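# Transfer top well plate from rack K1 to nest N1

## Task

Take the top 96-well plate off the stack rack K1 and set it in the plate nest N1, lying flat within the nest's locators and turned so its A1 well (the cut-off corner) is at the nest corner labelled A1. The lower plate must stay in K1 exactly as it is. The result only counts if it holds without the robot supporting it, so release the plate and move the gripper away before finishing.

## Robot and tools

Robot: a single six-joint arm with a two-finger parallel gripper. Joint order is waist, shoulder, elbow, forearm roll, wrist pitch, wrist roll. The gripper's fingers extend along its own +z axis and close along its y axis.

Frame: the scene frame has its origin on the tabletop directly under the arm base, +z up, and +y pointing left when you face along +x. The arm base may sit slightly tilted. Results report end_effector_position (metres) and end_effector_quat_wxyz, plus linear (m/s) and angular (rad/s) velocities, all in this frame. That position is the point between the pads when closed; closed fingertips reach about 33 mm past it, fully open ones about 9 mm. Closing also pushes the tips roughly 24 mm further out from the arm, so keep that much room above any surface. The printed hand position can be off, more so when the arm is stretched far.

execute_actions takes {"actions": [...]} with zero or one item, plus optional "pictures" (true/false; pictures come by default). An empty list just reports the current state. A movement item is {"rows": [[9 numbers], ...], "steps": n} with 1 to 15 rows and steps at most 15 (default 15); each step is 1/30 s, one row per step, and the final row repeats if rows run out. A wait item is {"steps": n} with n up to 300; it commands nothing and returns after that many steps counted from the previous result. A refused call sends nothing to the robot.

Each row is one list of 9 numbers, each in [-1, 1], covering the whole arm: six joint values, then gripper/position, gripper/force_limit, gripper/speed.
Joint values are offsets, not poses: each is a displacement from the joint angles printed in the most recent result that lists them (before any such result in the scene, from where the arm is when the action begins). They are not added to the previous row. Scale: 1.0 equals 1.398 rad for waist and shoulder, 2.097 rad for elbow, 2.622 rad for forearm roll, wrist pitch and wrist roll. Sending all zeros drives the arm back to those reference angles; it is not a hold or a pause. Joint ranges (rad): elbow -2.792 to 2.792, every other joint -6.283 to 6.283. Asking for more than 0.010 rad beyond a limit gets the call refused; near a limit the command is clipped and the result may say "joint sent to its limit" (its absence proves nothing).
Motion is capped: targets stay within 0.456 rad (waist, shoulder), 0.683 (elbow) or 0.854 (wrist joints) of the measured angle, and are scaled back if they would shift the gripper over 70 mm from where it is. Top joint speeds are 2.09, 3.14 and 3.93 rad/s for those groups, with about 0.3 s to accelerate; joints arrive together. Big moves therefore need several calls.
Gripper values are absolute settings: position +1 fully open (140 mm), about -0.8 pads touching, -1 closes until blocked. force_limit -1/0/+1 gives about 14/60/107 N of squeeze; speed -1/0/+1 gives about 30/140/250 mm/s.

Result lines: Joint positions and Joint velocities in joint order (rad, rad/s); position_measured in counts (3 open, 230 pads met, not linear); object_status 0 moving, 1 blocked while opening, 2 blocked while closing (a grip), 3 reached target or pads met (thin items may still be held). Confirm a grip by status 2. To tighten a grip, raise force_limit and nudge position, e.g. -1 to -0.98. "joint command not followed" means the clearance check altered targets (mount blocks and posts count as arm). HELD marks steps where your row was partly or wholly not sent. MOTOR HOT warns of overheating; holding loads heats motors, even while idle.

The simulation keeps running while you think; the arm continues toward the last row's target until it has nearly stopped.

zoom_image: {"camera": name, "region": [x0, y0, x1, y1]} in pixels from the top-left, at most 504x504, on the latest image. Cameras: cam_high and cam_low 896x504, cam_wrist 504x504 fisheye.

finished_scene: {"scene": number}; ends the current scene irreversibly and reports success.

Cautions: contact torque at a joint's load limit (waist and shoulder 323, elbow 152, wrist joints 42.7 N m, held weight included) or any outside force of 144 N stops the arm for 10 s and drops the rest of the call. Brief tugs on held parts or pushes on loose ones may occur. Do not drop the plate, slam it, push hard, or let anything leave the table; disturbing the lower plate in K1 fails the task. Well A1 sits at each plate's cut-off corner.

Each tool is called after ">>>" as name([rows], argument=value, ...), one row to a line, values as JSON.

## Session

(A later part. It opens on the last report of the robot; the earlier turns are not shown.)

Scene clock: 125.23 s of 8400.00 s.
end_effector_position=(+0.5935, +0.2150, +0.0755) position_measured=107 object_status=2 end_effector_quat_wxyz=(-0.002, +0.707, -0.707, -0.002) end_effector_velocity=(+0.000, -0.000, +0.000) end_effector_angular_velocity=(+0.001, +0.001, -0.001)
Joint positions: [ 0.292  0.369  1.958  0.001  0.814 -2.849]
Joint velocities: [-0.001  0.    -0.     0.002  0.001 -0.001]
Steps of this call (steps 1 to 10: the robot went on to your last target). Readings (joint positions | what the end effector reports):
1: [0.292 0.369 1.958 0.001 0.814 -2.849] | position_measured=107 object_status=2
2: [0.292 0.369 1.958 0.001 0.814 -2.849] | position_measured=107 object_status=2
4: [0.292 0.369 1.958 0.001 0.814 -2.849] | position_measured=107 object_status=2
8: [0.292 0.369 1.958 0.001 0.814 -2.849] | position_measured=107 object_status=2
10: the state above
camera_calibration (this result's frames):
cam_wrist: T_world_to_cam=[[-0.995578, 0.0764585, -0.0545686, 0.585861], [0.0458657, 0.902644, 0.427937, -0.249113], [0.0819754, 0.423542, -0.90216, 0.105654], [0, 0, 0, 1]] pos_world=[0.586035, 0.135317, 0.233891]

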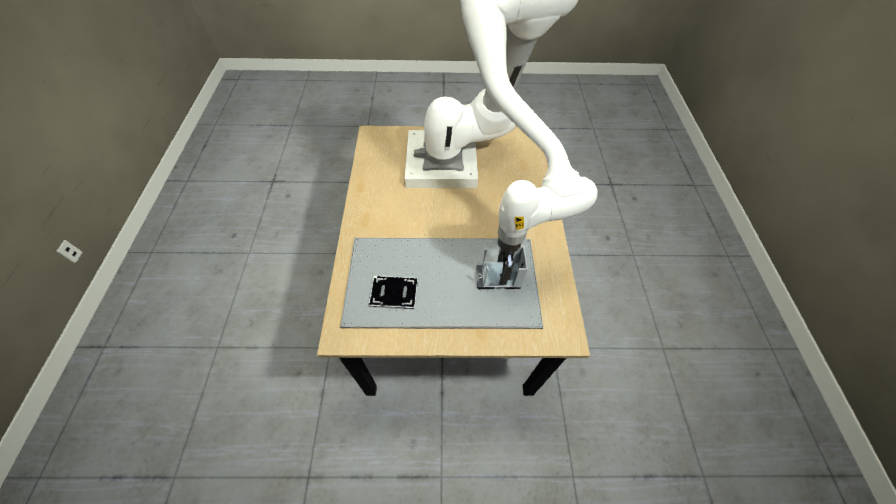

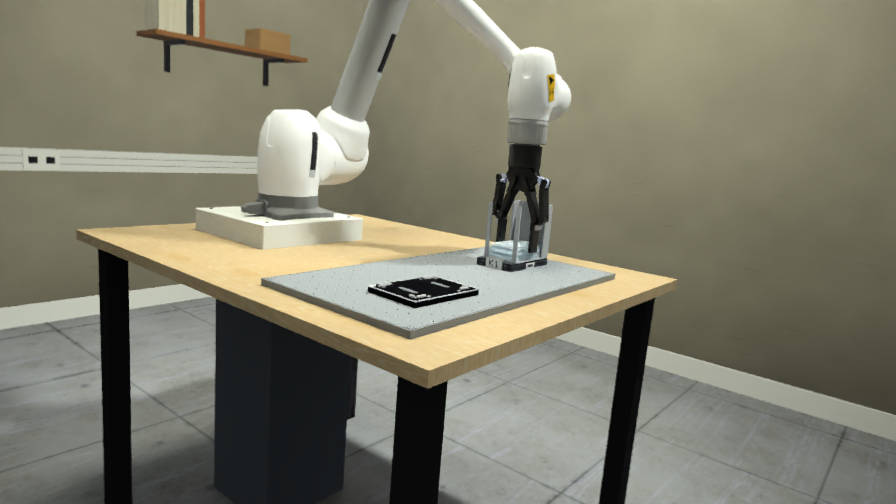

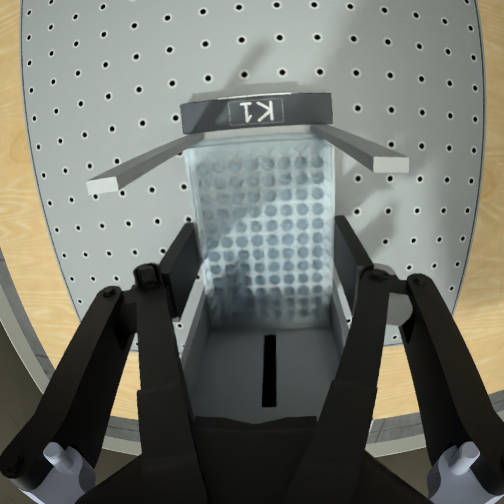

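>>> execute_actions([
  {"rows":[[0,-0.002,-0.0008,0,0.0017,0,-1,0,-0.8],[0,-0.004,-0.0016,0,0.0034,0,-1,0,-0.8],[0,-0.007,-0.0027,0,0.0059,0,-1,0,-0.8],[0,-0.010,-0.0039,0,0.0085,0,-1,0,-0.8],[0,-0.013,-0.0051,0,0.0110,0,-1,0,-0.8],[0,-0.016,-0.0063,0,0.0136,0,-1,0,-0.8],[0,-0.019,-0.0075,0,0.0161,0,-1,0,-0.8],[0,-0.022,-0.0087,0,0.0187,0,-1,0,-0.8],[0,-0.025,-0.0100,0,0.0213,0,-1,0,-0.8],[0,-0.028,-0.0112,0,0.0239,0,-1,0,-0.8],[0,-0.031,-0.0125,0,0.0265,0,-1,0,-0.8],[0,-0.034,-0.0138,0,0.0292,0,-1,0,-0.8],[0,-0.0371,-0.0151,0,0.0318,0,-1,0,-0.8]],"steps":15},
])

>>> zoom_image(camera="cam_low", region=[465, 190, 565, 280])

Scene clock: 133.07 s of 8400.00 s.
end_effector_position=(+0.5939, +0.2149, +0.1213) position_measured=108 object_status=2 end_effector_quat_wxyz=(-0.003, +0.707, -0.707, -0.001) end_effector_velocity=(+0.002, +0.000, +0.024) end_effector_angular_velocity=(+0.001, -0.006, +0.001)
Joint positions: [ 0.292  0.318  1.926  0.001  0.897 -2.849]
Joint velocities: [ 0.    -0.025 -0.018 -0.001  0.037 -0.   ]
Steps of this call (steps 1 to 15: the robot went on to your last target; steps 16 to 90: nothing new was sent; then 4.33 s passed at rest; steps 91 to 105: all 15 steps of this action). Readings (joint positions | what the end effector reports):
91: [0.292 0.369 1.958 0.001 0.815 -2.849] | position_measured=107 object_status=2
92: [0.292 0.368 1.957 0.001 0.818 -2.849] | position_measured=107 object_status=2
94: [0.292 0.362 1.954 0.001 0.827 -2.849] | position_measured=108 object_status=2
98: [0.292 0.345 1.944 0.001 0.854 -2.849] | position_measured=108 object_status=2
105: the state above
camera_calibration (this result's frames):
cam_wrist: T_world_to_cam=[[-0.995545, 0.0764693, -0.0551523, 0.588869], [0.0456036, 0.902536, 0.428193, -0.268527], [0.0825206, 0.42377, -0.902003, 0.146549], [0, 0, 0, 1]] pos_world=[0.586398, 0.135222, 0.279646]

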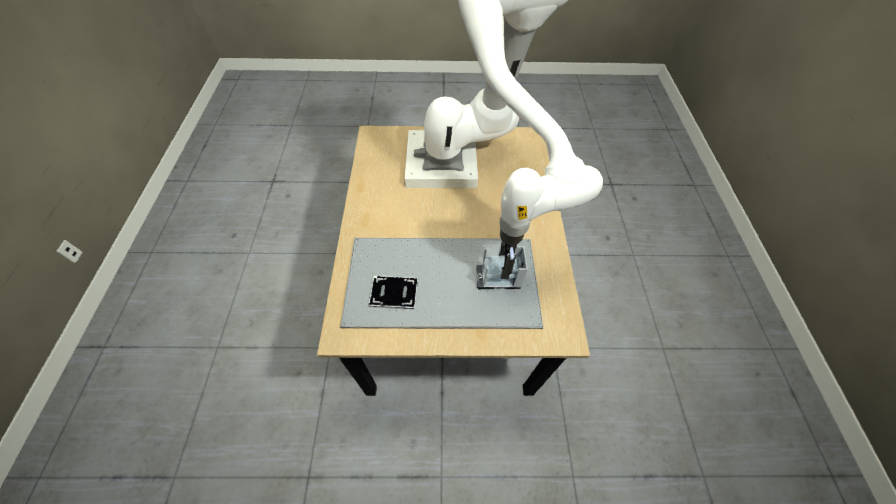

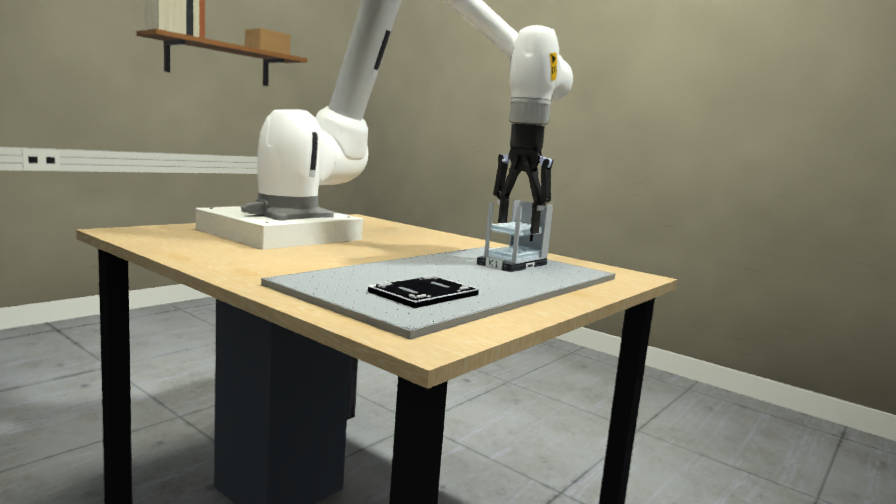

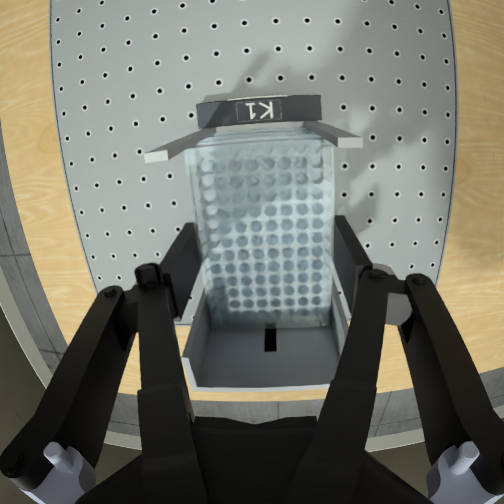

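Region (465, 190, 565, 280) of cam_low's 896x504 image, scaled by 5.040, with more detail than that image has; it fills the top 454 rows of this view, and the rest is white.

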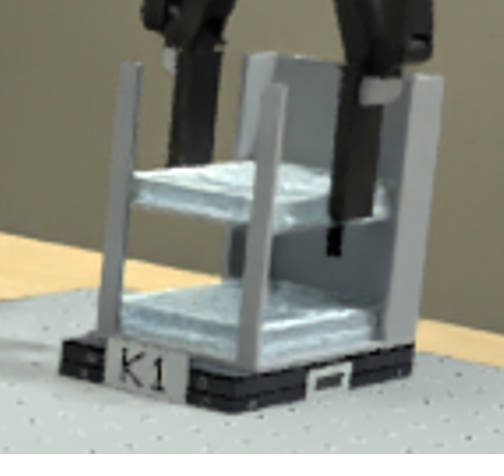

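>>> execute_actions([
  {"rows":[[0,-0.006,-0.0028,0,0.0055,0,-1,0,-0.8],[0,-0.0119,-0.0057,0,0.0109,0,-1,0,-0.8],[0,-0.0176,-0.0087,0,0.0164,0,-1,0,-0.8],[0,-0.0232,-0.0118,0,0.0218,0,-1,0,-0.8],[0,-0.0287,-0.0149,0,0.0273,0,-1,0,-0.8],[0,-0.0341,-0.0182,0,0.0327,0,-1,0,-0.8],[0,-0.0393,-0.0215,0,0.0382,0,-1,0,-0.8],[0,-0.0444,-0.0249,0,0.0436,0,-1,0,-0.8],[0,-0.0494,-0.0284,0,0.049,0,-1,0,-0.8],[0,-0.0542,-0.0319,0,0.0545,0,-1,0,-0.8],[0,-0.059,-0.0356,0,0.0599,0,-1,0,-0.8],[0,-0.0636,-0.0393,0,0.0653,0,-1,0,-0.8],[0,-0.068,-0.0431,0,0.0708,0,-1,0,-0.8],[0,-0.0724,-0.047,0,0.0765,0,-1,0,-0.8]],"steps":15},
], pictures=false)

>>> execute_actions([
  {"steps":10},
])

>>> zoom_image(camera="cam_wrist", region=[150, 110, 390, 350])

Scene clock: 150.10 s of 8400.00 s.
end_effector_position=(+0.5937, +0.2144, +0.2255) position_measured=108 object_status=2 end_effector_quat_wxyz=(-0.003, +0.707, -0.707, -0.002) end_effector_velocity=(-0.001, +0.000, +0.200) end_effector_angular_velocity=(+0.002, -0.001, +0.001)
Joint positions: [ 0.292  0.221  1.834  0.001  1.086 -2.849]
Joint velocities: [ 0.001 -0.157 -0.204  0.002  0.36  -0.001]
Steps of this call (steps 1 to 15: the robot went on to your last target; steps 16 to 90: nothing new was sent; then 13.53 s passed at rest; steps 91 to 105: all 15 steps of this action). Readings (joint positions | what the end effector reports):
91: [0.292 0.317 1.926 0.001 0.899 -2.849] | position_measured=108 object_status=2
92: [0.292 0.313 1.923 0.001 0.906 -2.849] | position_measured=108 object_status=2
94: [0.292 0.299 1.912 0.001 0.930 -2.849] | position_measured=108 object_status=2
98: [0.292 0.268 1.886 0.001 0.987 -2.849] | position_measured=108 object_status=2
105: the state above

Scene clock: 150.43 s of 8400.00 s.
end_effector_position=(+0.5935, +0.2143, +0.2314) position_measured=108 object_status=2 end_effector_quat_wxyz=(-0.002, +0.707, -0.707, -0.002) end_effector_velocity=(+0.001, -0.002, +0.000) end_effector_angular_velocity=(+0.000, -0.001, -0.002)
Joint positions: [ 0.292  0.217  1.828  0.001  1.097 -2.849]
Joint velocities: [-0.003 -0.    -0.    -0.    -0.001  0.   ]
Steps of this call (steps 1 to 10: the robot went on to your last target). Readings (joint positions | what the end effector reports):
1: [0.292 0.218 1.829 0.001 1.094 -2.849] | position_measured=108 object_status=2
2: [0.292 0.217 1.828 0.001 1.097 -2.849] | position_measured=108 object_status=2
4: [0.292 0.217 1.828 0.001 1.097 -2.849] | position_measured=108 object_status=2
8: [0.292 0.217 1.828 0.001 1.097 -2.849] | position_measured=108 object_status=2
10: the state above
camera_calibration (this result's frames):
cam_wrist: T_world_to_cam=[[-0.995602, 0.076326, -0.054328, 0.594407], [0.0458416, 0.902612, 0.428007, -0.315221], [0.0817051, 0.423634, -0.902141, 0.246765], [0, 0, 0, 1]] pos_world=[0.586081, 0.134616, 0.389827]

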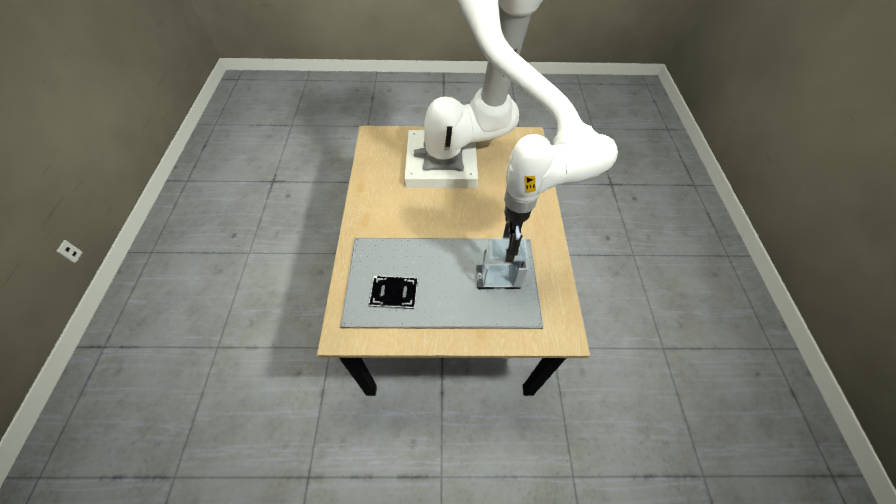

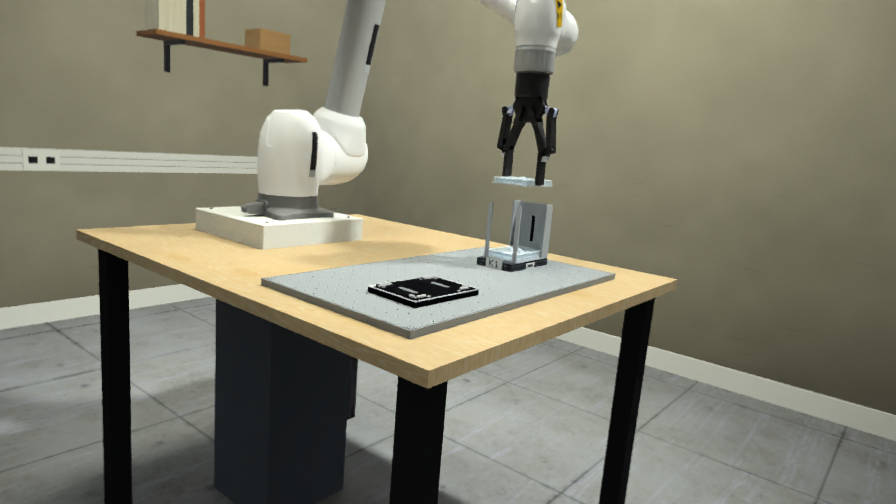

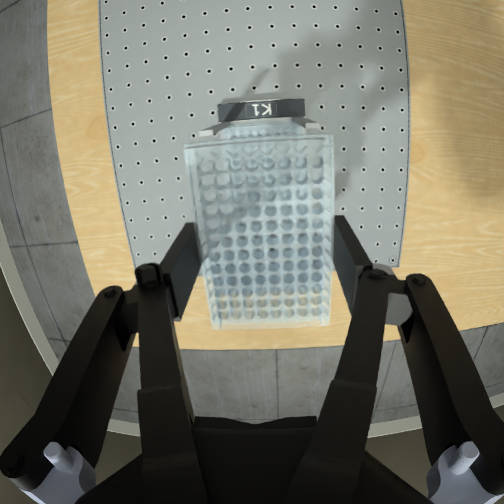

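Region (150, 110, 390, 350) of cam_wrist's 504x504 image, scaled by 2.100, with more detail than that image has.

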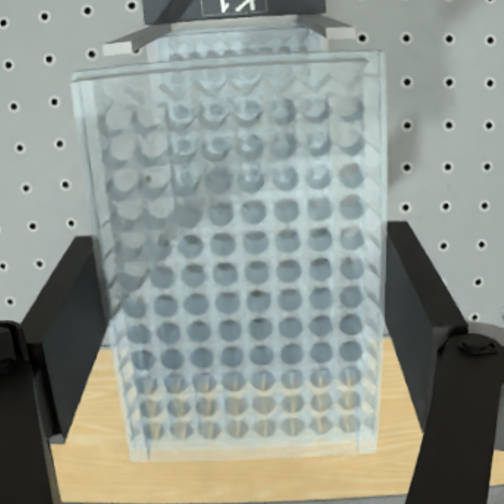

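>>> zoom_image(camera="cam_wrist", region=[195, 290, 345, 340])

>>> zoom_image(camera="cam_wrist", region=[175, 125, 345, 175])

Region (195, 290, 345, 340) of cam_wrist's 504x504 image, scaled by 3.360, with more detail than that image has.

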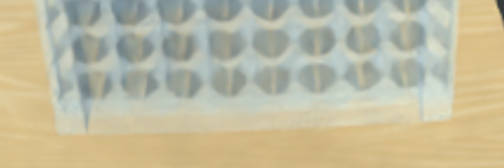

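Region (175, 125, 345, 175) of cam_wrist's 504x504 image, scaled by 2.965, with more detail than that image has; it fills the top 148 rows of this view, and the rest is white.

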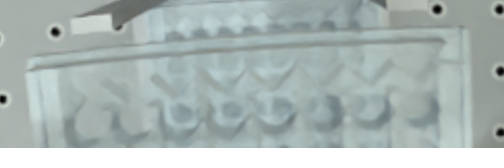

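>>> execute_actions([
  {"rows":[[-0.4307,0,0,0,0,-0.203,-1,0,-0.8]],"steps":15},
], pictures=false)

>>> execute_actions([
  {"steps":20},
], pictures=false)

>>> execute_actions([
  {"rows":[[0,0.115,0.0046,0,-0.065,0,-1,0,-0.8]],"steps":15},
], pictures=false)

>>> execute_actions([
  {"steps":8},
])

>>> zoom_image(camera="cam_wrist", region=[140, 90, 400, 350])

Scene clock: 169.70 s of 8400.00 s.
end_effector_position=(+0.6313, -0.0015, +0.2305) position_measured=108 object_status=2 end_effector_quat_wxyz=(-0.003, +0.698, -0.716, -0.002) end_effector_velocity=(-0.000, -0.520, -0.003) end_effector_angular_velocity=(+0.000, -0.000, -0.157)
Joint positions: [-0.056  0.217  1.828  0.001  1.097 -3.173]
Joint velocities: [-0.823 -0.    -0.    -0.    -0.001 -0.666]
Steps of this call (steps 1 to 30: the robot went on to your last target; steps 31 to 90: nothing new was sent; then 15.77 s passed at rest; steps 91 to 105: all 15 steps of this action). Readings (joint positions | what the end effector reports):
91: [0.292 0.217 1.828 0.001 1.097 -2.849] | position_measured=108 object_status=2
92: [0.286 0.217 1.828 0.001 1.097 -2.857] | position_measured=108 object_status=2
94: [0.250 0.217 1.828 0.001 1.097 -2.898] | position_measured=108 object_status=2
98: [0.138 0.217 1.828 0.001 1.097 -3.013] | position_measured=108 object_status=2
105: the state above

Scene clock: 170.37 s of 8400.00 s.
end_effector_position=(+0.6110, -0.1598, +0.2295) position_measured=108 object_status=2 end_effector_quat_wxyz=(-0.003, +0.682, -0.732, -0.002) end_effector_velocity=(-0.001, -0.001, -0.001) end_effector_angular_velocity=(+0.001, +0.002, -0.002)
Joint positions: [-0.31   0.217  1.828  0.001  1.097 -3.381]
Joint velocities: [-0.002  0.     0.002  0.     0.001 -0.   ]
Steps of this call (steps 1 to 20: the robot went on to your last target). Readings (joint positions | what the end effector reports):
1: [-0.084 0.217 1.828 0.001 1.097 -3.196] | position_measured=108 object_status=2
2: [-0.112 0.217 1.828 0.001 1.097 -3.219] | position_measured=108 object_status=2
4: [-0.167 0.217 1.828 0.001 1.097 -3.264] | position_measured=108 object_status=2
8: [-0.275 0.217 1.828 0.001 1.097 -3.352] | position_measured=108 object_status=2
20: the state above

Scene clock: 170.87 s of 8400.00 s.
end_effector_position=(+0.6537, -0.1729, +0.1197) position_measured=108 object_status=2 end_effector_quat_wxyz=(-0.003, +0.682, -0.732, -0.002) end_effector_velocity=(+0.002, +0.000, +0.001) end_effector_angular_velocity=(-0.000, -0.003, -0.000)
Joint positions: [-0.31   0.377  1.838  0.001  0.927 -3.381]
Joint velocities: [ 0.001 -0.    -0.002  0.001 -0.001  0.   ]
Steps of this call (steps 1 to 15: all 15 steps of this action). Readings (joint positions | what the end effector reports):
1: [-0.310 0.217 1.828 0.001 1.097 -3.381] | position_measured=108 object_status=2
2: [-0.310 0.223 1.828 0.001 1.091 -3.381] | position_measured=108 object_status=2
4: [-0.310 0.258 1.830 0.001 1.053 -3.381] | position_measured=108 object_status=2
8: [-0.310 0.355 1.836 0.001 0.951 -3.381] | position_measured=108 object_status=2
15: the state above

Scene clock: 171.13 s of 8400.00 s.
end_effector_position=(+0.6537, -0.1729, +0.1196) position_measured=108 object_status=2 end_effector_quat_wxyz=(-0.003, +0.682, -0.732, -0.002) end_effector_velocity=(+0.003, -0.001, +0.002) end_effector_angular_velocity=(-0.001, -0.003, +0.001)
Joint positions: [-0.31   0.378  1.838  0.001  0.927 -3.381]
Joint velocities: [ 0.001  0.    -0.004 -0.     0.     0.   ]
Steps of this call (steps 1 to 8: the robot went on to your last target). Readings (joint positions | what the end effector reports):
1: [-0.310 0.377 1.838 0.001 0.927 -3.381] | position_measured=108 object_status=2
2: [-0.310 0.377 1.838 0.001 0.927 -3.381] | position_measured=108 object_status=2
4: [-0.310 0.377 1.838 0.001 0.927 -3.381] | position_measured=108 object_status=2
8: the state above
camera_calibration (this result's frames):
cam_wrist: T_world_to_cam=[[-0.987827, 0.14583, -0.0541489, 0.684752], [0.108951, 0.897048, 0.428293, 0.0370956], [0.111032, 0.417179, -0.902016, 0.284703], [0, 0, 0, 1]] pos_world=[0.640764, -0.251906, 0.277998]

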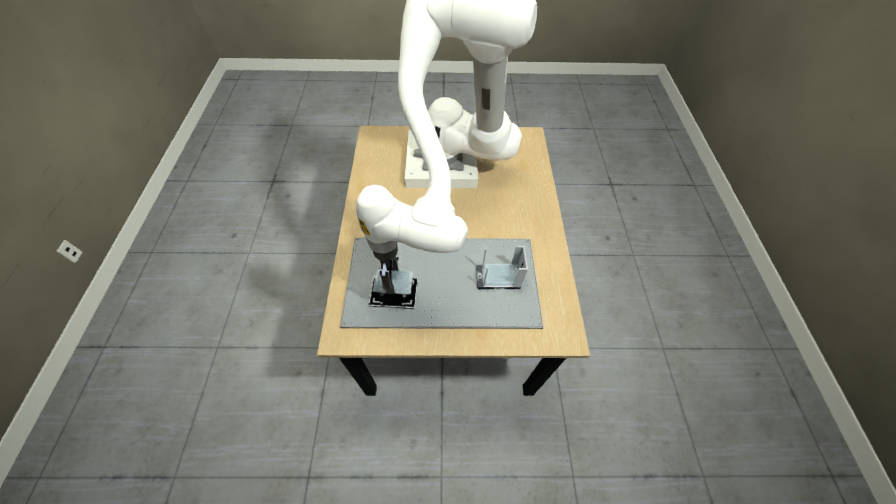

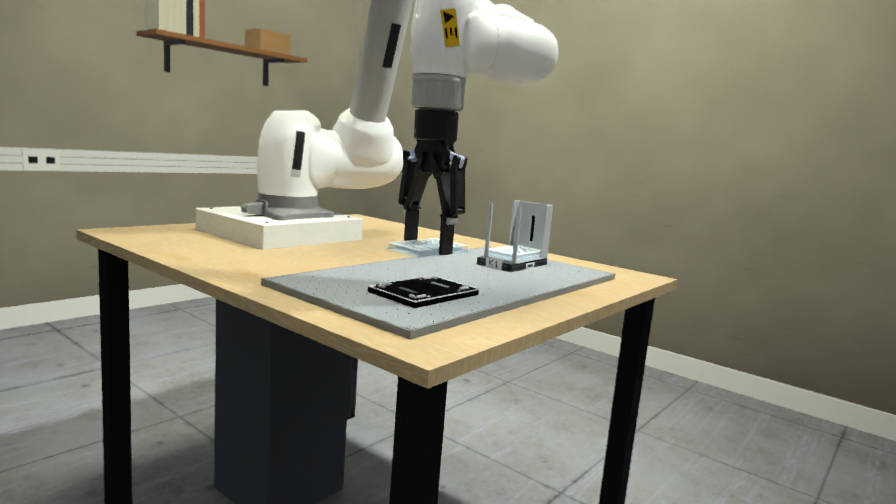

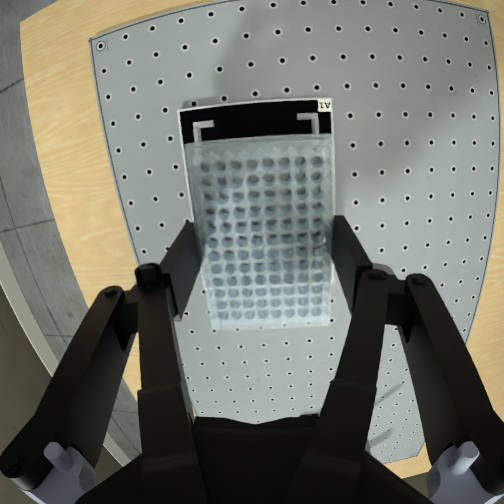

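Region (140, 90, 400, 350) of cam_wrist's 504x504 image, scaled by 1.938, with more detail than that image has.

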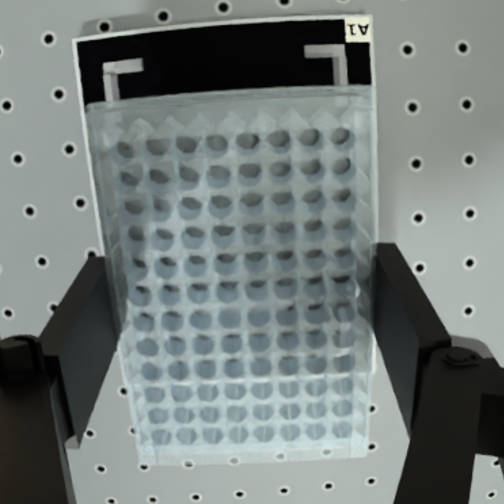

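>>> zoom_image(camera="cam_wrist", region=[270, 95, 350, 175])

>>> zoom_image(camera="cam_wrist", region=[170, 95, 250, 175])

>>> zoom_image(camera="cam_low", region=[360, 225, 490, 315])

Region (270, 95, 350, 175) of cam_wrist's 504x504 image, scaled by 6.300, with more detail than that image has.

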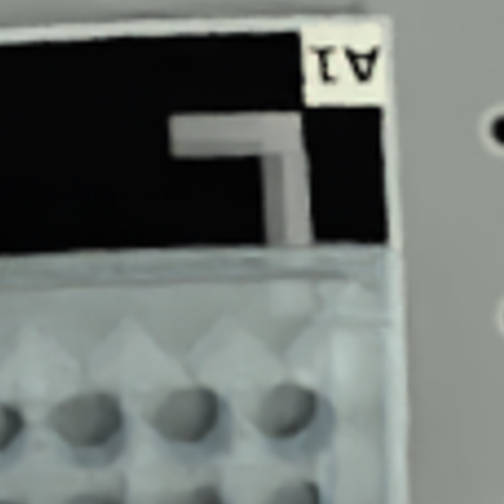

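Region (170, 95, 250, 175) of cam_wrist's 504x504 image, scaled by 6.300, with more detail than that image has.

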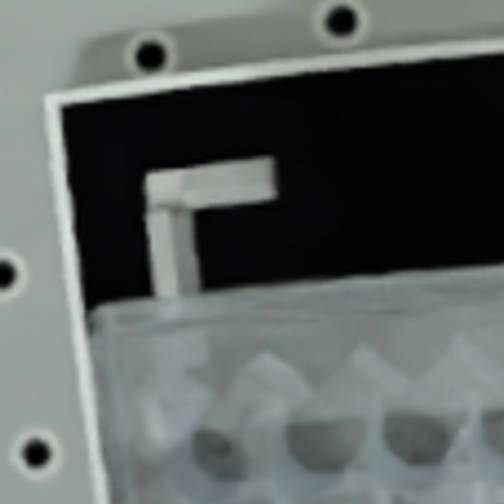

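Region (360, 225, 490, 315) of cam_low's 896x504 image, scaled by 3.877, with more detail than that image has; it fills the top 349 rows of this view, and the rest is white.

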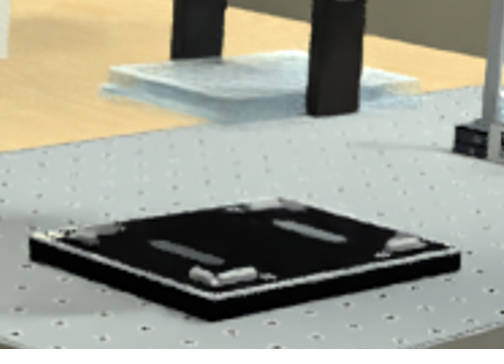

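>>> execute_actions([
  {"rows":[[-0.0046,0.0385,0.0094,0,-0.028,-0.0024,-1,0,-0.8]],"steps":15},
])

>>> zoom_image(camera="cam_wrist", region=[280, 95, 360, 175])

>>> zoom_image(camera="cam_wrist", region=[160, 95, 240, 175])

>>> zoom_image(camera="cam_wrist", region=[190, 270, 350, 350])

>>> zoom_image(camera="cam_low", region=[360, 245, 490, 315])

Scene clock: 194.77 s of 8400.00 s.
end_effector_position=(+0.6571, -0.1783, +0.0745) position_measured=108 object_status=2 end_effector_quat_wxyz=(-0.002, +0.682, -0.732, -0.002) end_effector_velocity=(-0.002, -0.002, -0.001) end_effector_angular_velocity=(+0.000, +0.002, -0.003)
Joint positions: [-0.316  0.431  1.857  0.001  0.854 -3.387]
Joint velocities: [-0.004  0.     0.001 -0.     0.001 -0.001]
Steps of this call (steps 1 to 15: the robot went on to your last target; steps 16 to 90: nothing new was sent; then 20.13 s passed at rest; steps 91 to 105: all 15 steps of this action). Readings (joint positions | what the end effector reports):
91: [-0.310 0.378 1.837 0.001 0.926 -3.381] | position_measured=108 object_status=2
92: [-0.310 0.384 1.839 0.001 0.918 -3.381] | position_measured=108 object_status=2
94: [-0.314 0.414 1.850 0.001 0.877 -3.385] | position_measured=108 object_status=2
98: [-0.316 0.431 1.857 0.001 0.854 -3.387] | position_measured=108 object_status=2
105: the state above
camera_calibration (this result's frames):
cam_wrist: T_world_to_cam=[[-0.987812, 0.146012, -0.0539289, 0.686444], [0.109208, 0.897012, 0.428302, 0.0607305], [0.110912, 0.417192, -0.902025, 0.24599], [0, 0, 0, 1]] pos_world=[0.644162, -0.25733, 0.232897]

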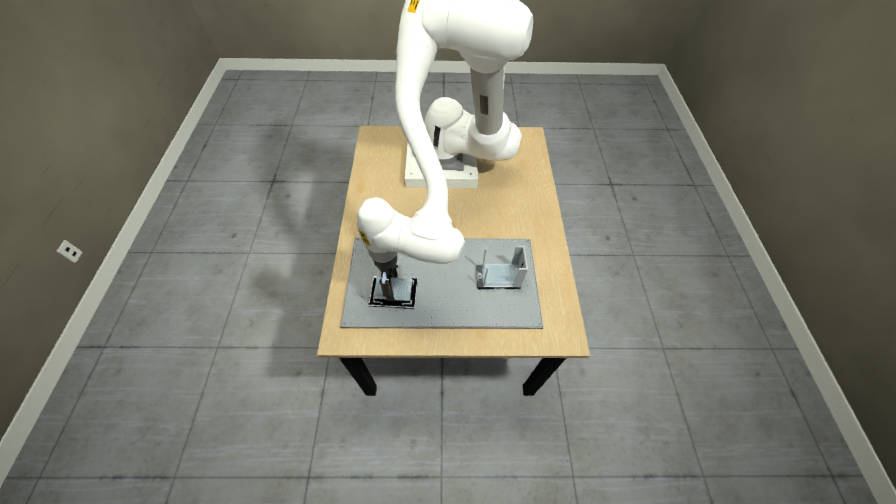

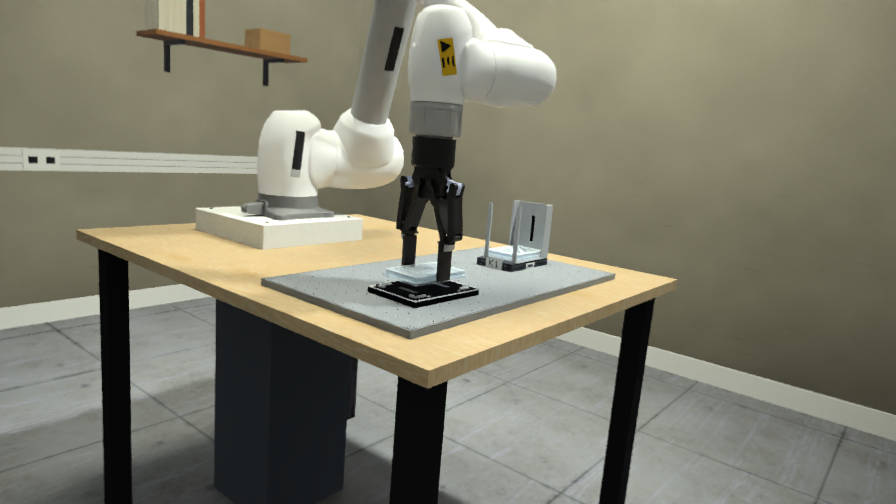

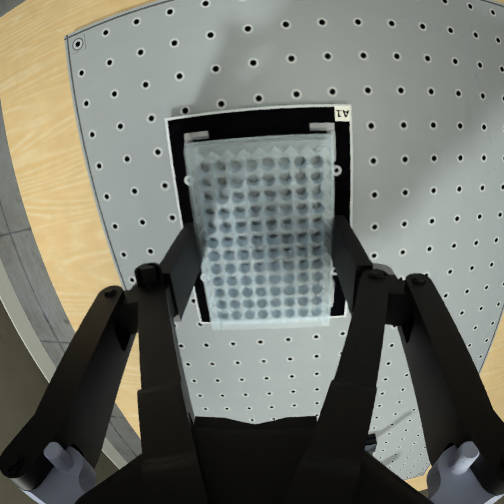

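Region (280, 95, 360, 175) of cam_wrist's 504x504 image, scaled by 6.300, with more detail than that image has.

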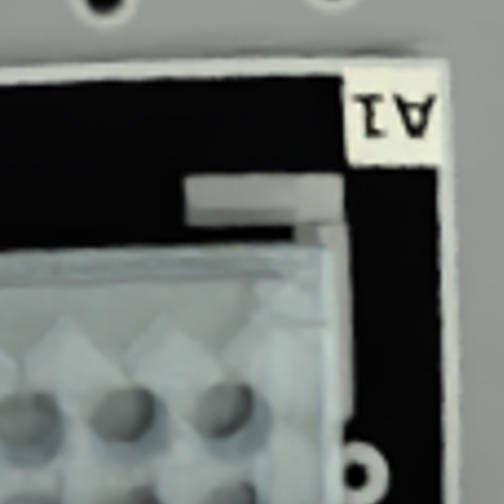

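Region (160, 95, 240, 175) of cam_wrist's 504x504 image, scaled by 6.300, with more detail than that image has.

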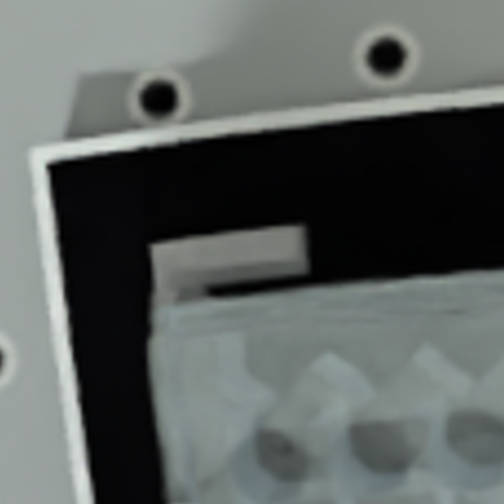

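Region (190, 270, 350, 350) of cam_wrist's 504x504 image, scaled by 3.150, with more detail than that image has.

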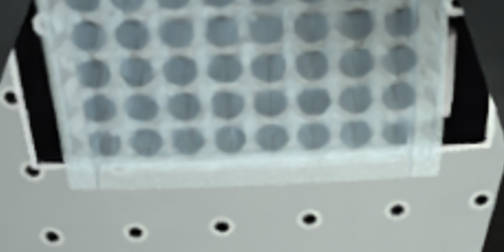

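Region (360, 245, 490, 315) of cam_low's 896x504 image, scaled by 3.877, with more detail than that image has; it fills the top 271 rows of this view, and the rest is white.

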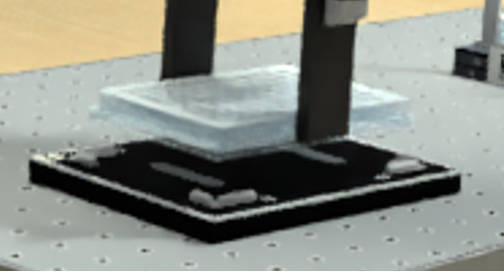

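>>> execute_actions([
  {"rows":[[0,0.003,0.001,0,-0.0024,0,-1,0,-0.8],[0,0.003,0.001,0,-0.0024,0,-1,0,-0.8],[0,0.006,0.002,0,-0.0048,0,-1,0,-0.8],[0,0.006,0.002,0,-0.0048,0,-1,0,-0.8],[0,0.0088,0.003,0,-0.0071,0,-1,0,-0.8]],"steps":12},
])

>>> zoom_image(camera="cam_wrist", region=[160, 100, 360, 180])

>>> zoom_image(camera="cam_wrist", region=[190, 270, 350, 350])

>>> zoom_image(camera="cam_low", region=[360, 245, 490, 315])

Scene clock: 207.97 s of 8400.00 s.
end_effector_position=(+0.6571, -0.1782, +0.0636) position_measured=108 object_status=2 end_effector_quat_wxyz=(-0.003, +0.682, -0.732, -0.002) end_effector_velocity=(+0.000, +0.001, +0.000) end_effector_angular_velocity=(-0.001, -0.000, +0.003)
Joint positions: [-0.316  0.444  1.864  0.001  0.835 -3.387]
Joint velocities: [ 0.002  0.    -0.    -0.001 -0.    -0.   ]
Steps of this call (steps 1 to 15: the robot went on to your last target; steps 16 to 90: nothing new was sent; then 9.80 s passed at rest; steps 91 to 102: all 12 steps of this action). Readings (joint positions | what the end effector reports):
91: [-0.316 0.432 1.857 0.001 0.853 -3.387] | position_measured=108 object_status=2
92: [-0.316 0.434 1.858 0.001 0.849 -3.387] | position_measured=108 object_status=2
94: [-0.316 0.438 1.860 0.001 0.843 -3.387] | position_measured=108 object_status=2
98: [-0.316 0.444 1.864 0.001 0.835 -3.387] | position_measured=108 object_status=2
102: the state above
camera_calibration (this result's frames):
cam_wrist: T_world_to_cam=[[-0.987803, 0.146035, -0.0540342, 0.685918], [0.109186, 0.897021, 0.428289, 0.0653878], [0.111015, 0.417165, -0.902025, 0.236019], [0, 0, 0, 1]] pos_world=[0.64421, -0.257281, 0.221953]

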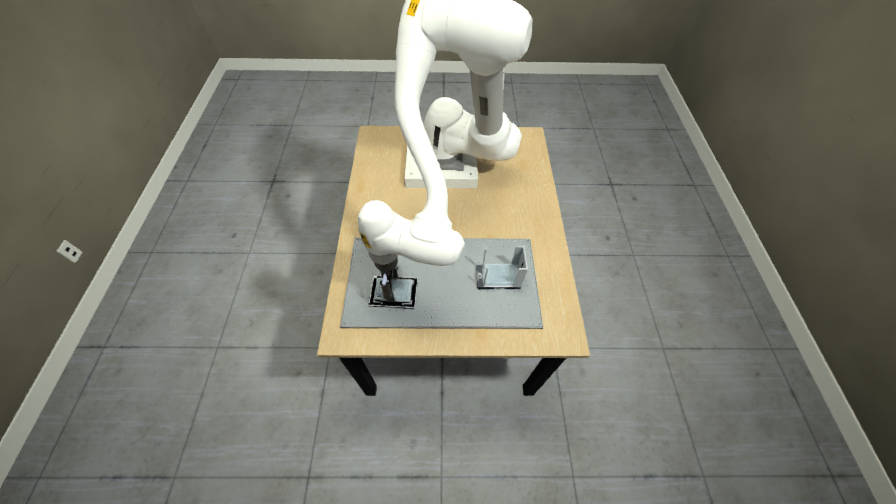

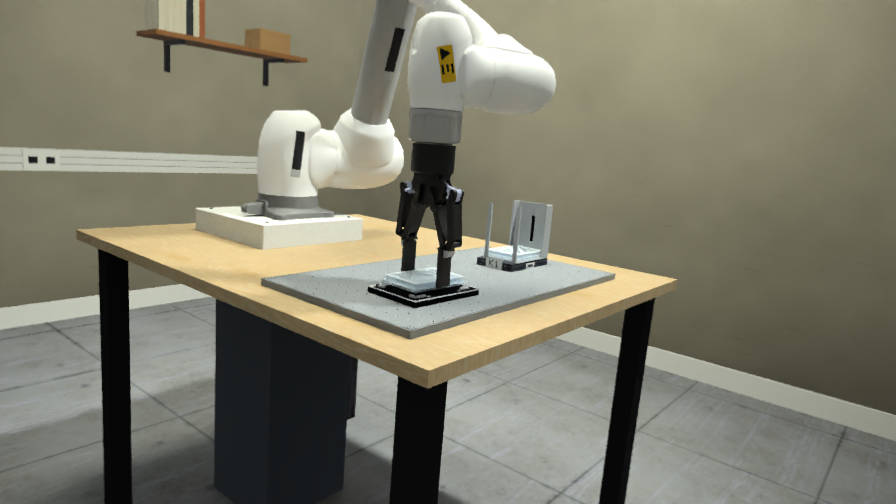

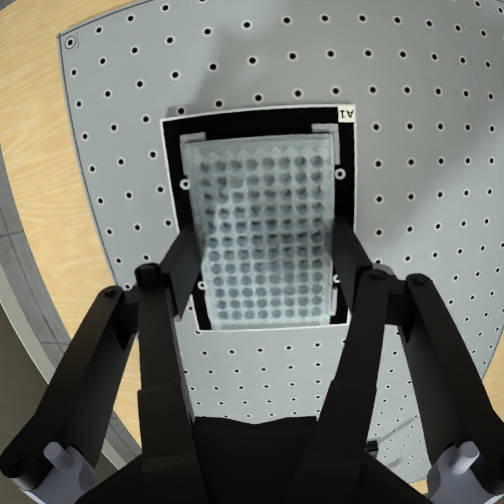

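Region (160, 100, 360, 180) of cam_wrist's 504x504 image, scaled by 2.520, with more detail than that image has; it fills the top 202 rows of this view, and the rest is white.

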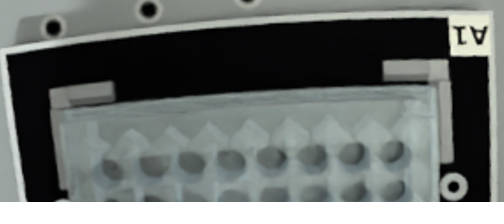

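Region (190, 270, 350, 350) of cam_wrist's 504x504 image, scaled by 3.150, with more detail than that image has.

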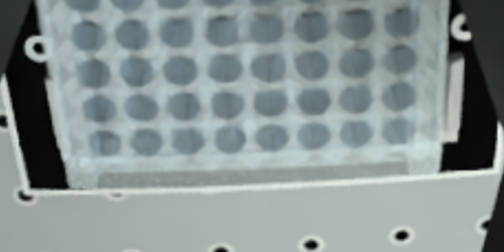

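Region (360, 245, 490, 315) of cam_low's 896x504 image, scaled by 3.877, with more detail than that image has; it fills the top 271 rows of this view, and the rest is white.

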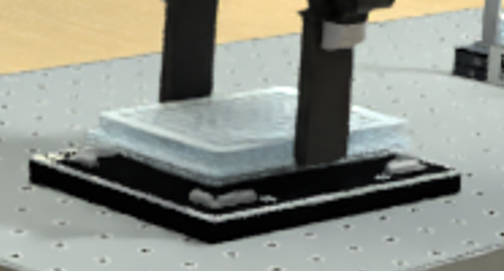

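>>> execute_actions([
  {"rows":[[0,0.002,0.0007,0,-0.0016,0,-1,0,-0.8],[0,0.002,0.0007,0,-0.0016,0,-1,0,-0.8],[0,0.002,0.0007,0,-0.0016,0,-1,0,-0.8],[0,0.004,0.0013,0,-0.0032,0,-1,0,-0.8]],"steps":12},
])

>>> zoom_image(camera="cam_wrist", region=[160, 100, 360, 180])

>>> zoom_image(camera="cam_wrist", region=[190, 270, 350, 350])

>>> zoom_image(camera="cam_low", region=[360, 245, 490, 315])

Scene clock: 217.73 s of 8400.00 s.
end_effector_position=(+0.6571, -0.1782, +0.0586) position_measured=108 object_status=2 end_effector_quat_wxyz=(-0.003, +0.682, -0.732, -0.002) end_effector_velocity=(+0.001, -0.000, +0.001) end_effector_angular_velocity=(-0.001, -0.002, +0.002)
Joint positions: [-0.316  0.449  1.866  0.001  0.827 -3.387]
Joint velocities: [ 0.001 -0.    -0.002 -0.001 -0.    -0.001]
Steps of this call (steps 1 to 15: the robot went on to your last target; steps 16 to 90: nothing new was sent; then 6.37 s passed at rest; steps 91 to 102: all 12 steps of this action). Readings (joint positions | what the end effector reports):
91: [-0.316 0.444 1.864 0.001 0.834 -3.387] | position_measured=108 object_status=2
92: [-0.316 0.445 1.865 0.001 0.832 -3.387] | position_measured=108 object_status=2
94: [-0.316 0.447 1.865 0.001 0.830 -3.387] | position_measured=108 object_status=2
98: [-0.316 0.449 1.866 0.001 0.827 -3.387] | position_measured=108 object_status=2
102: the state above
camera_calibration (this result's frames):
cam_wrist: T_world_to_cam=[[-0.987804, 0.146008, -0.0540783, 0.685645], [0.109148, 0.897045, 0.428248, 0.0675167], [0.111038, 0.417123, -0.902042, 0.231542], [0, 0, 0, 1]] pos_world=[0.644204, -0.257256, 0.217025]

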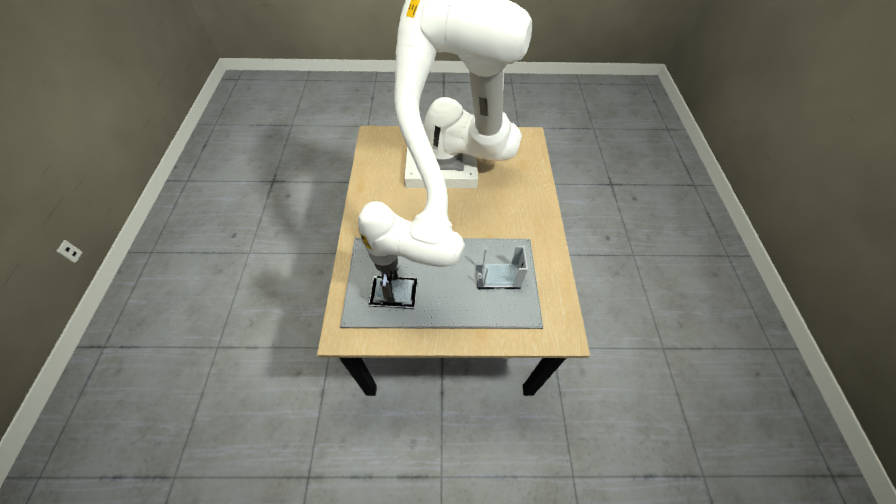

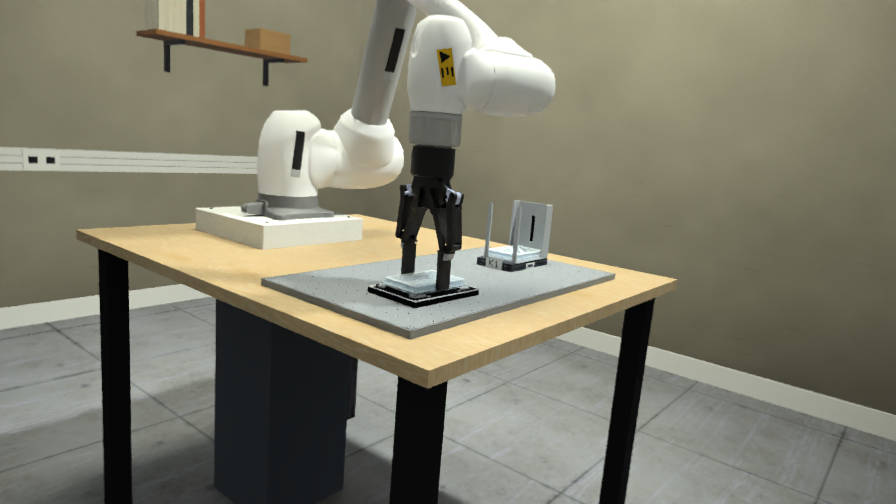

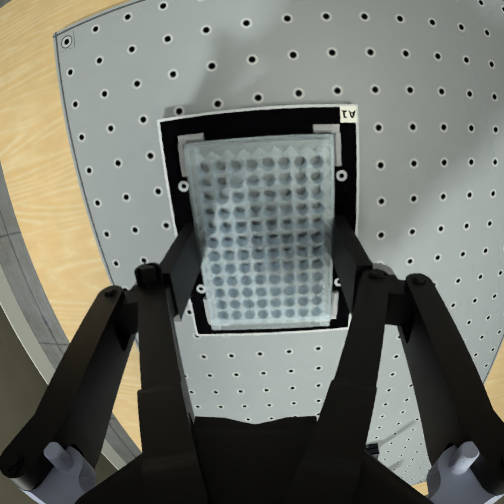

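Region (160, 100, 360, 180) of cam_wrist's 504x504 image, scaled by 2.520, with more detail than that image has; it fills the top 202 rows of this view, and the rest is white.

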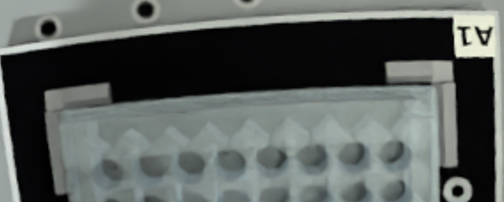

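Region (190, 270, 350, 350) of cam_wrist's 504x504 image, scaled by 3.150, with more detail than that image has.

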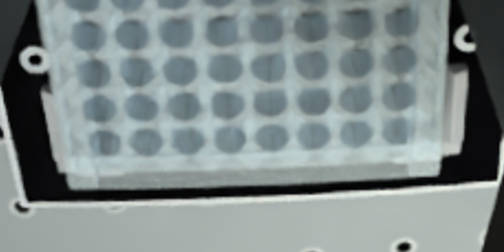

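Region (360, 245, 490, 315) of cam_low's 896x504 image, scaled by 3.877, with more detail than that image has; it fills the top 271 rows of this view, and the rest is white.

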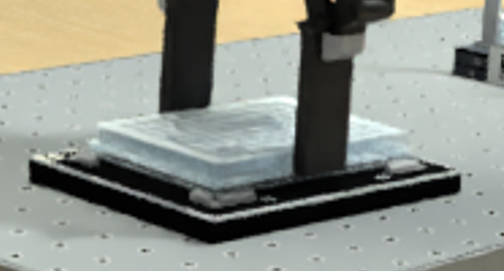

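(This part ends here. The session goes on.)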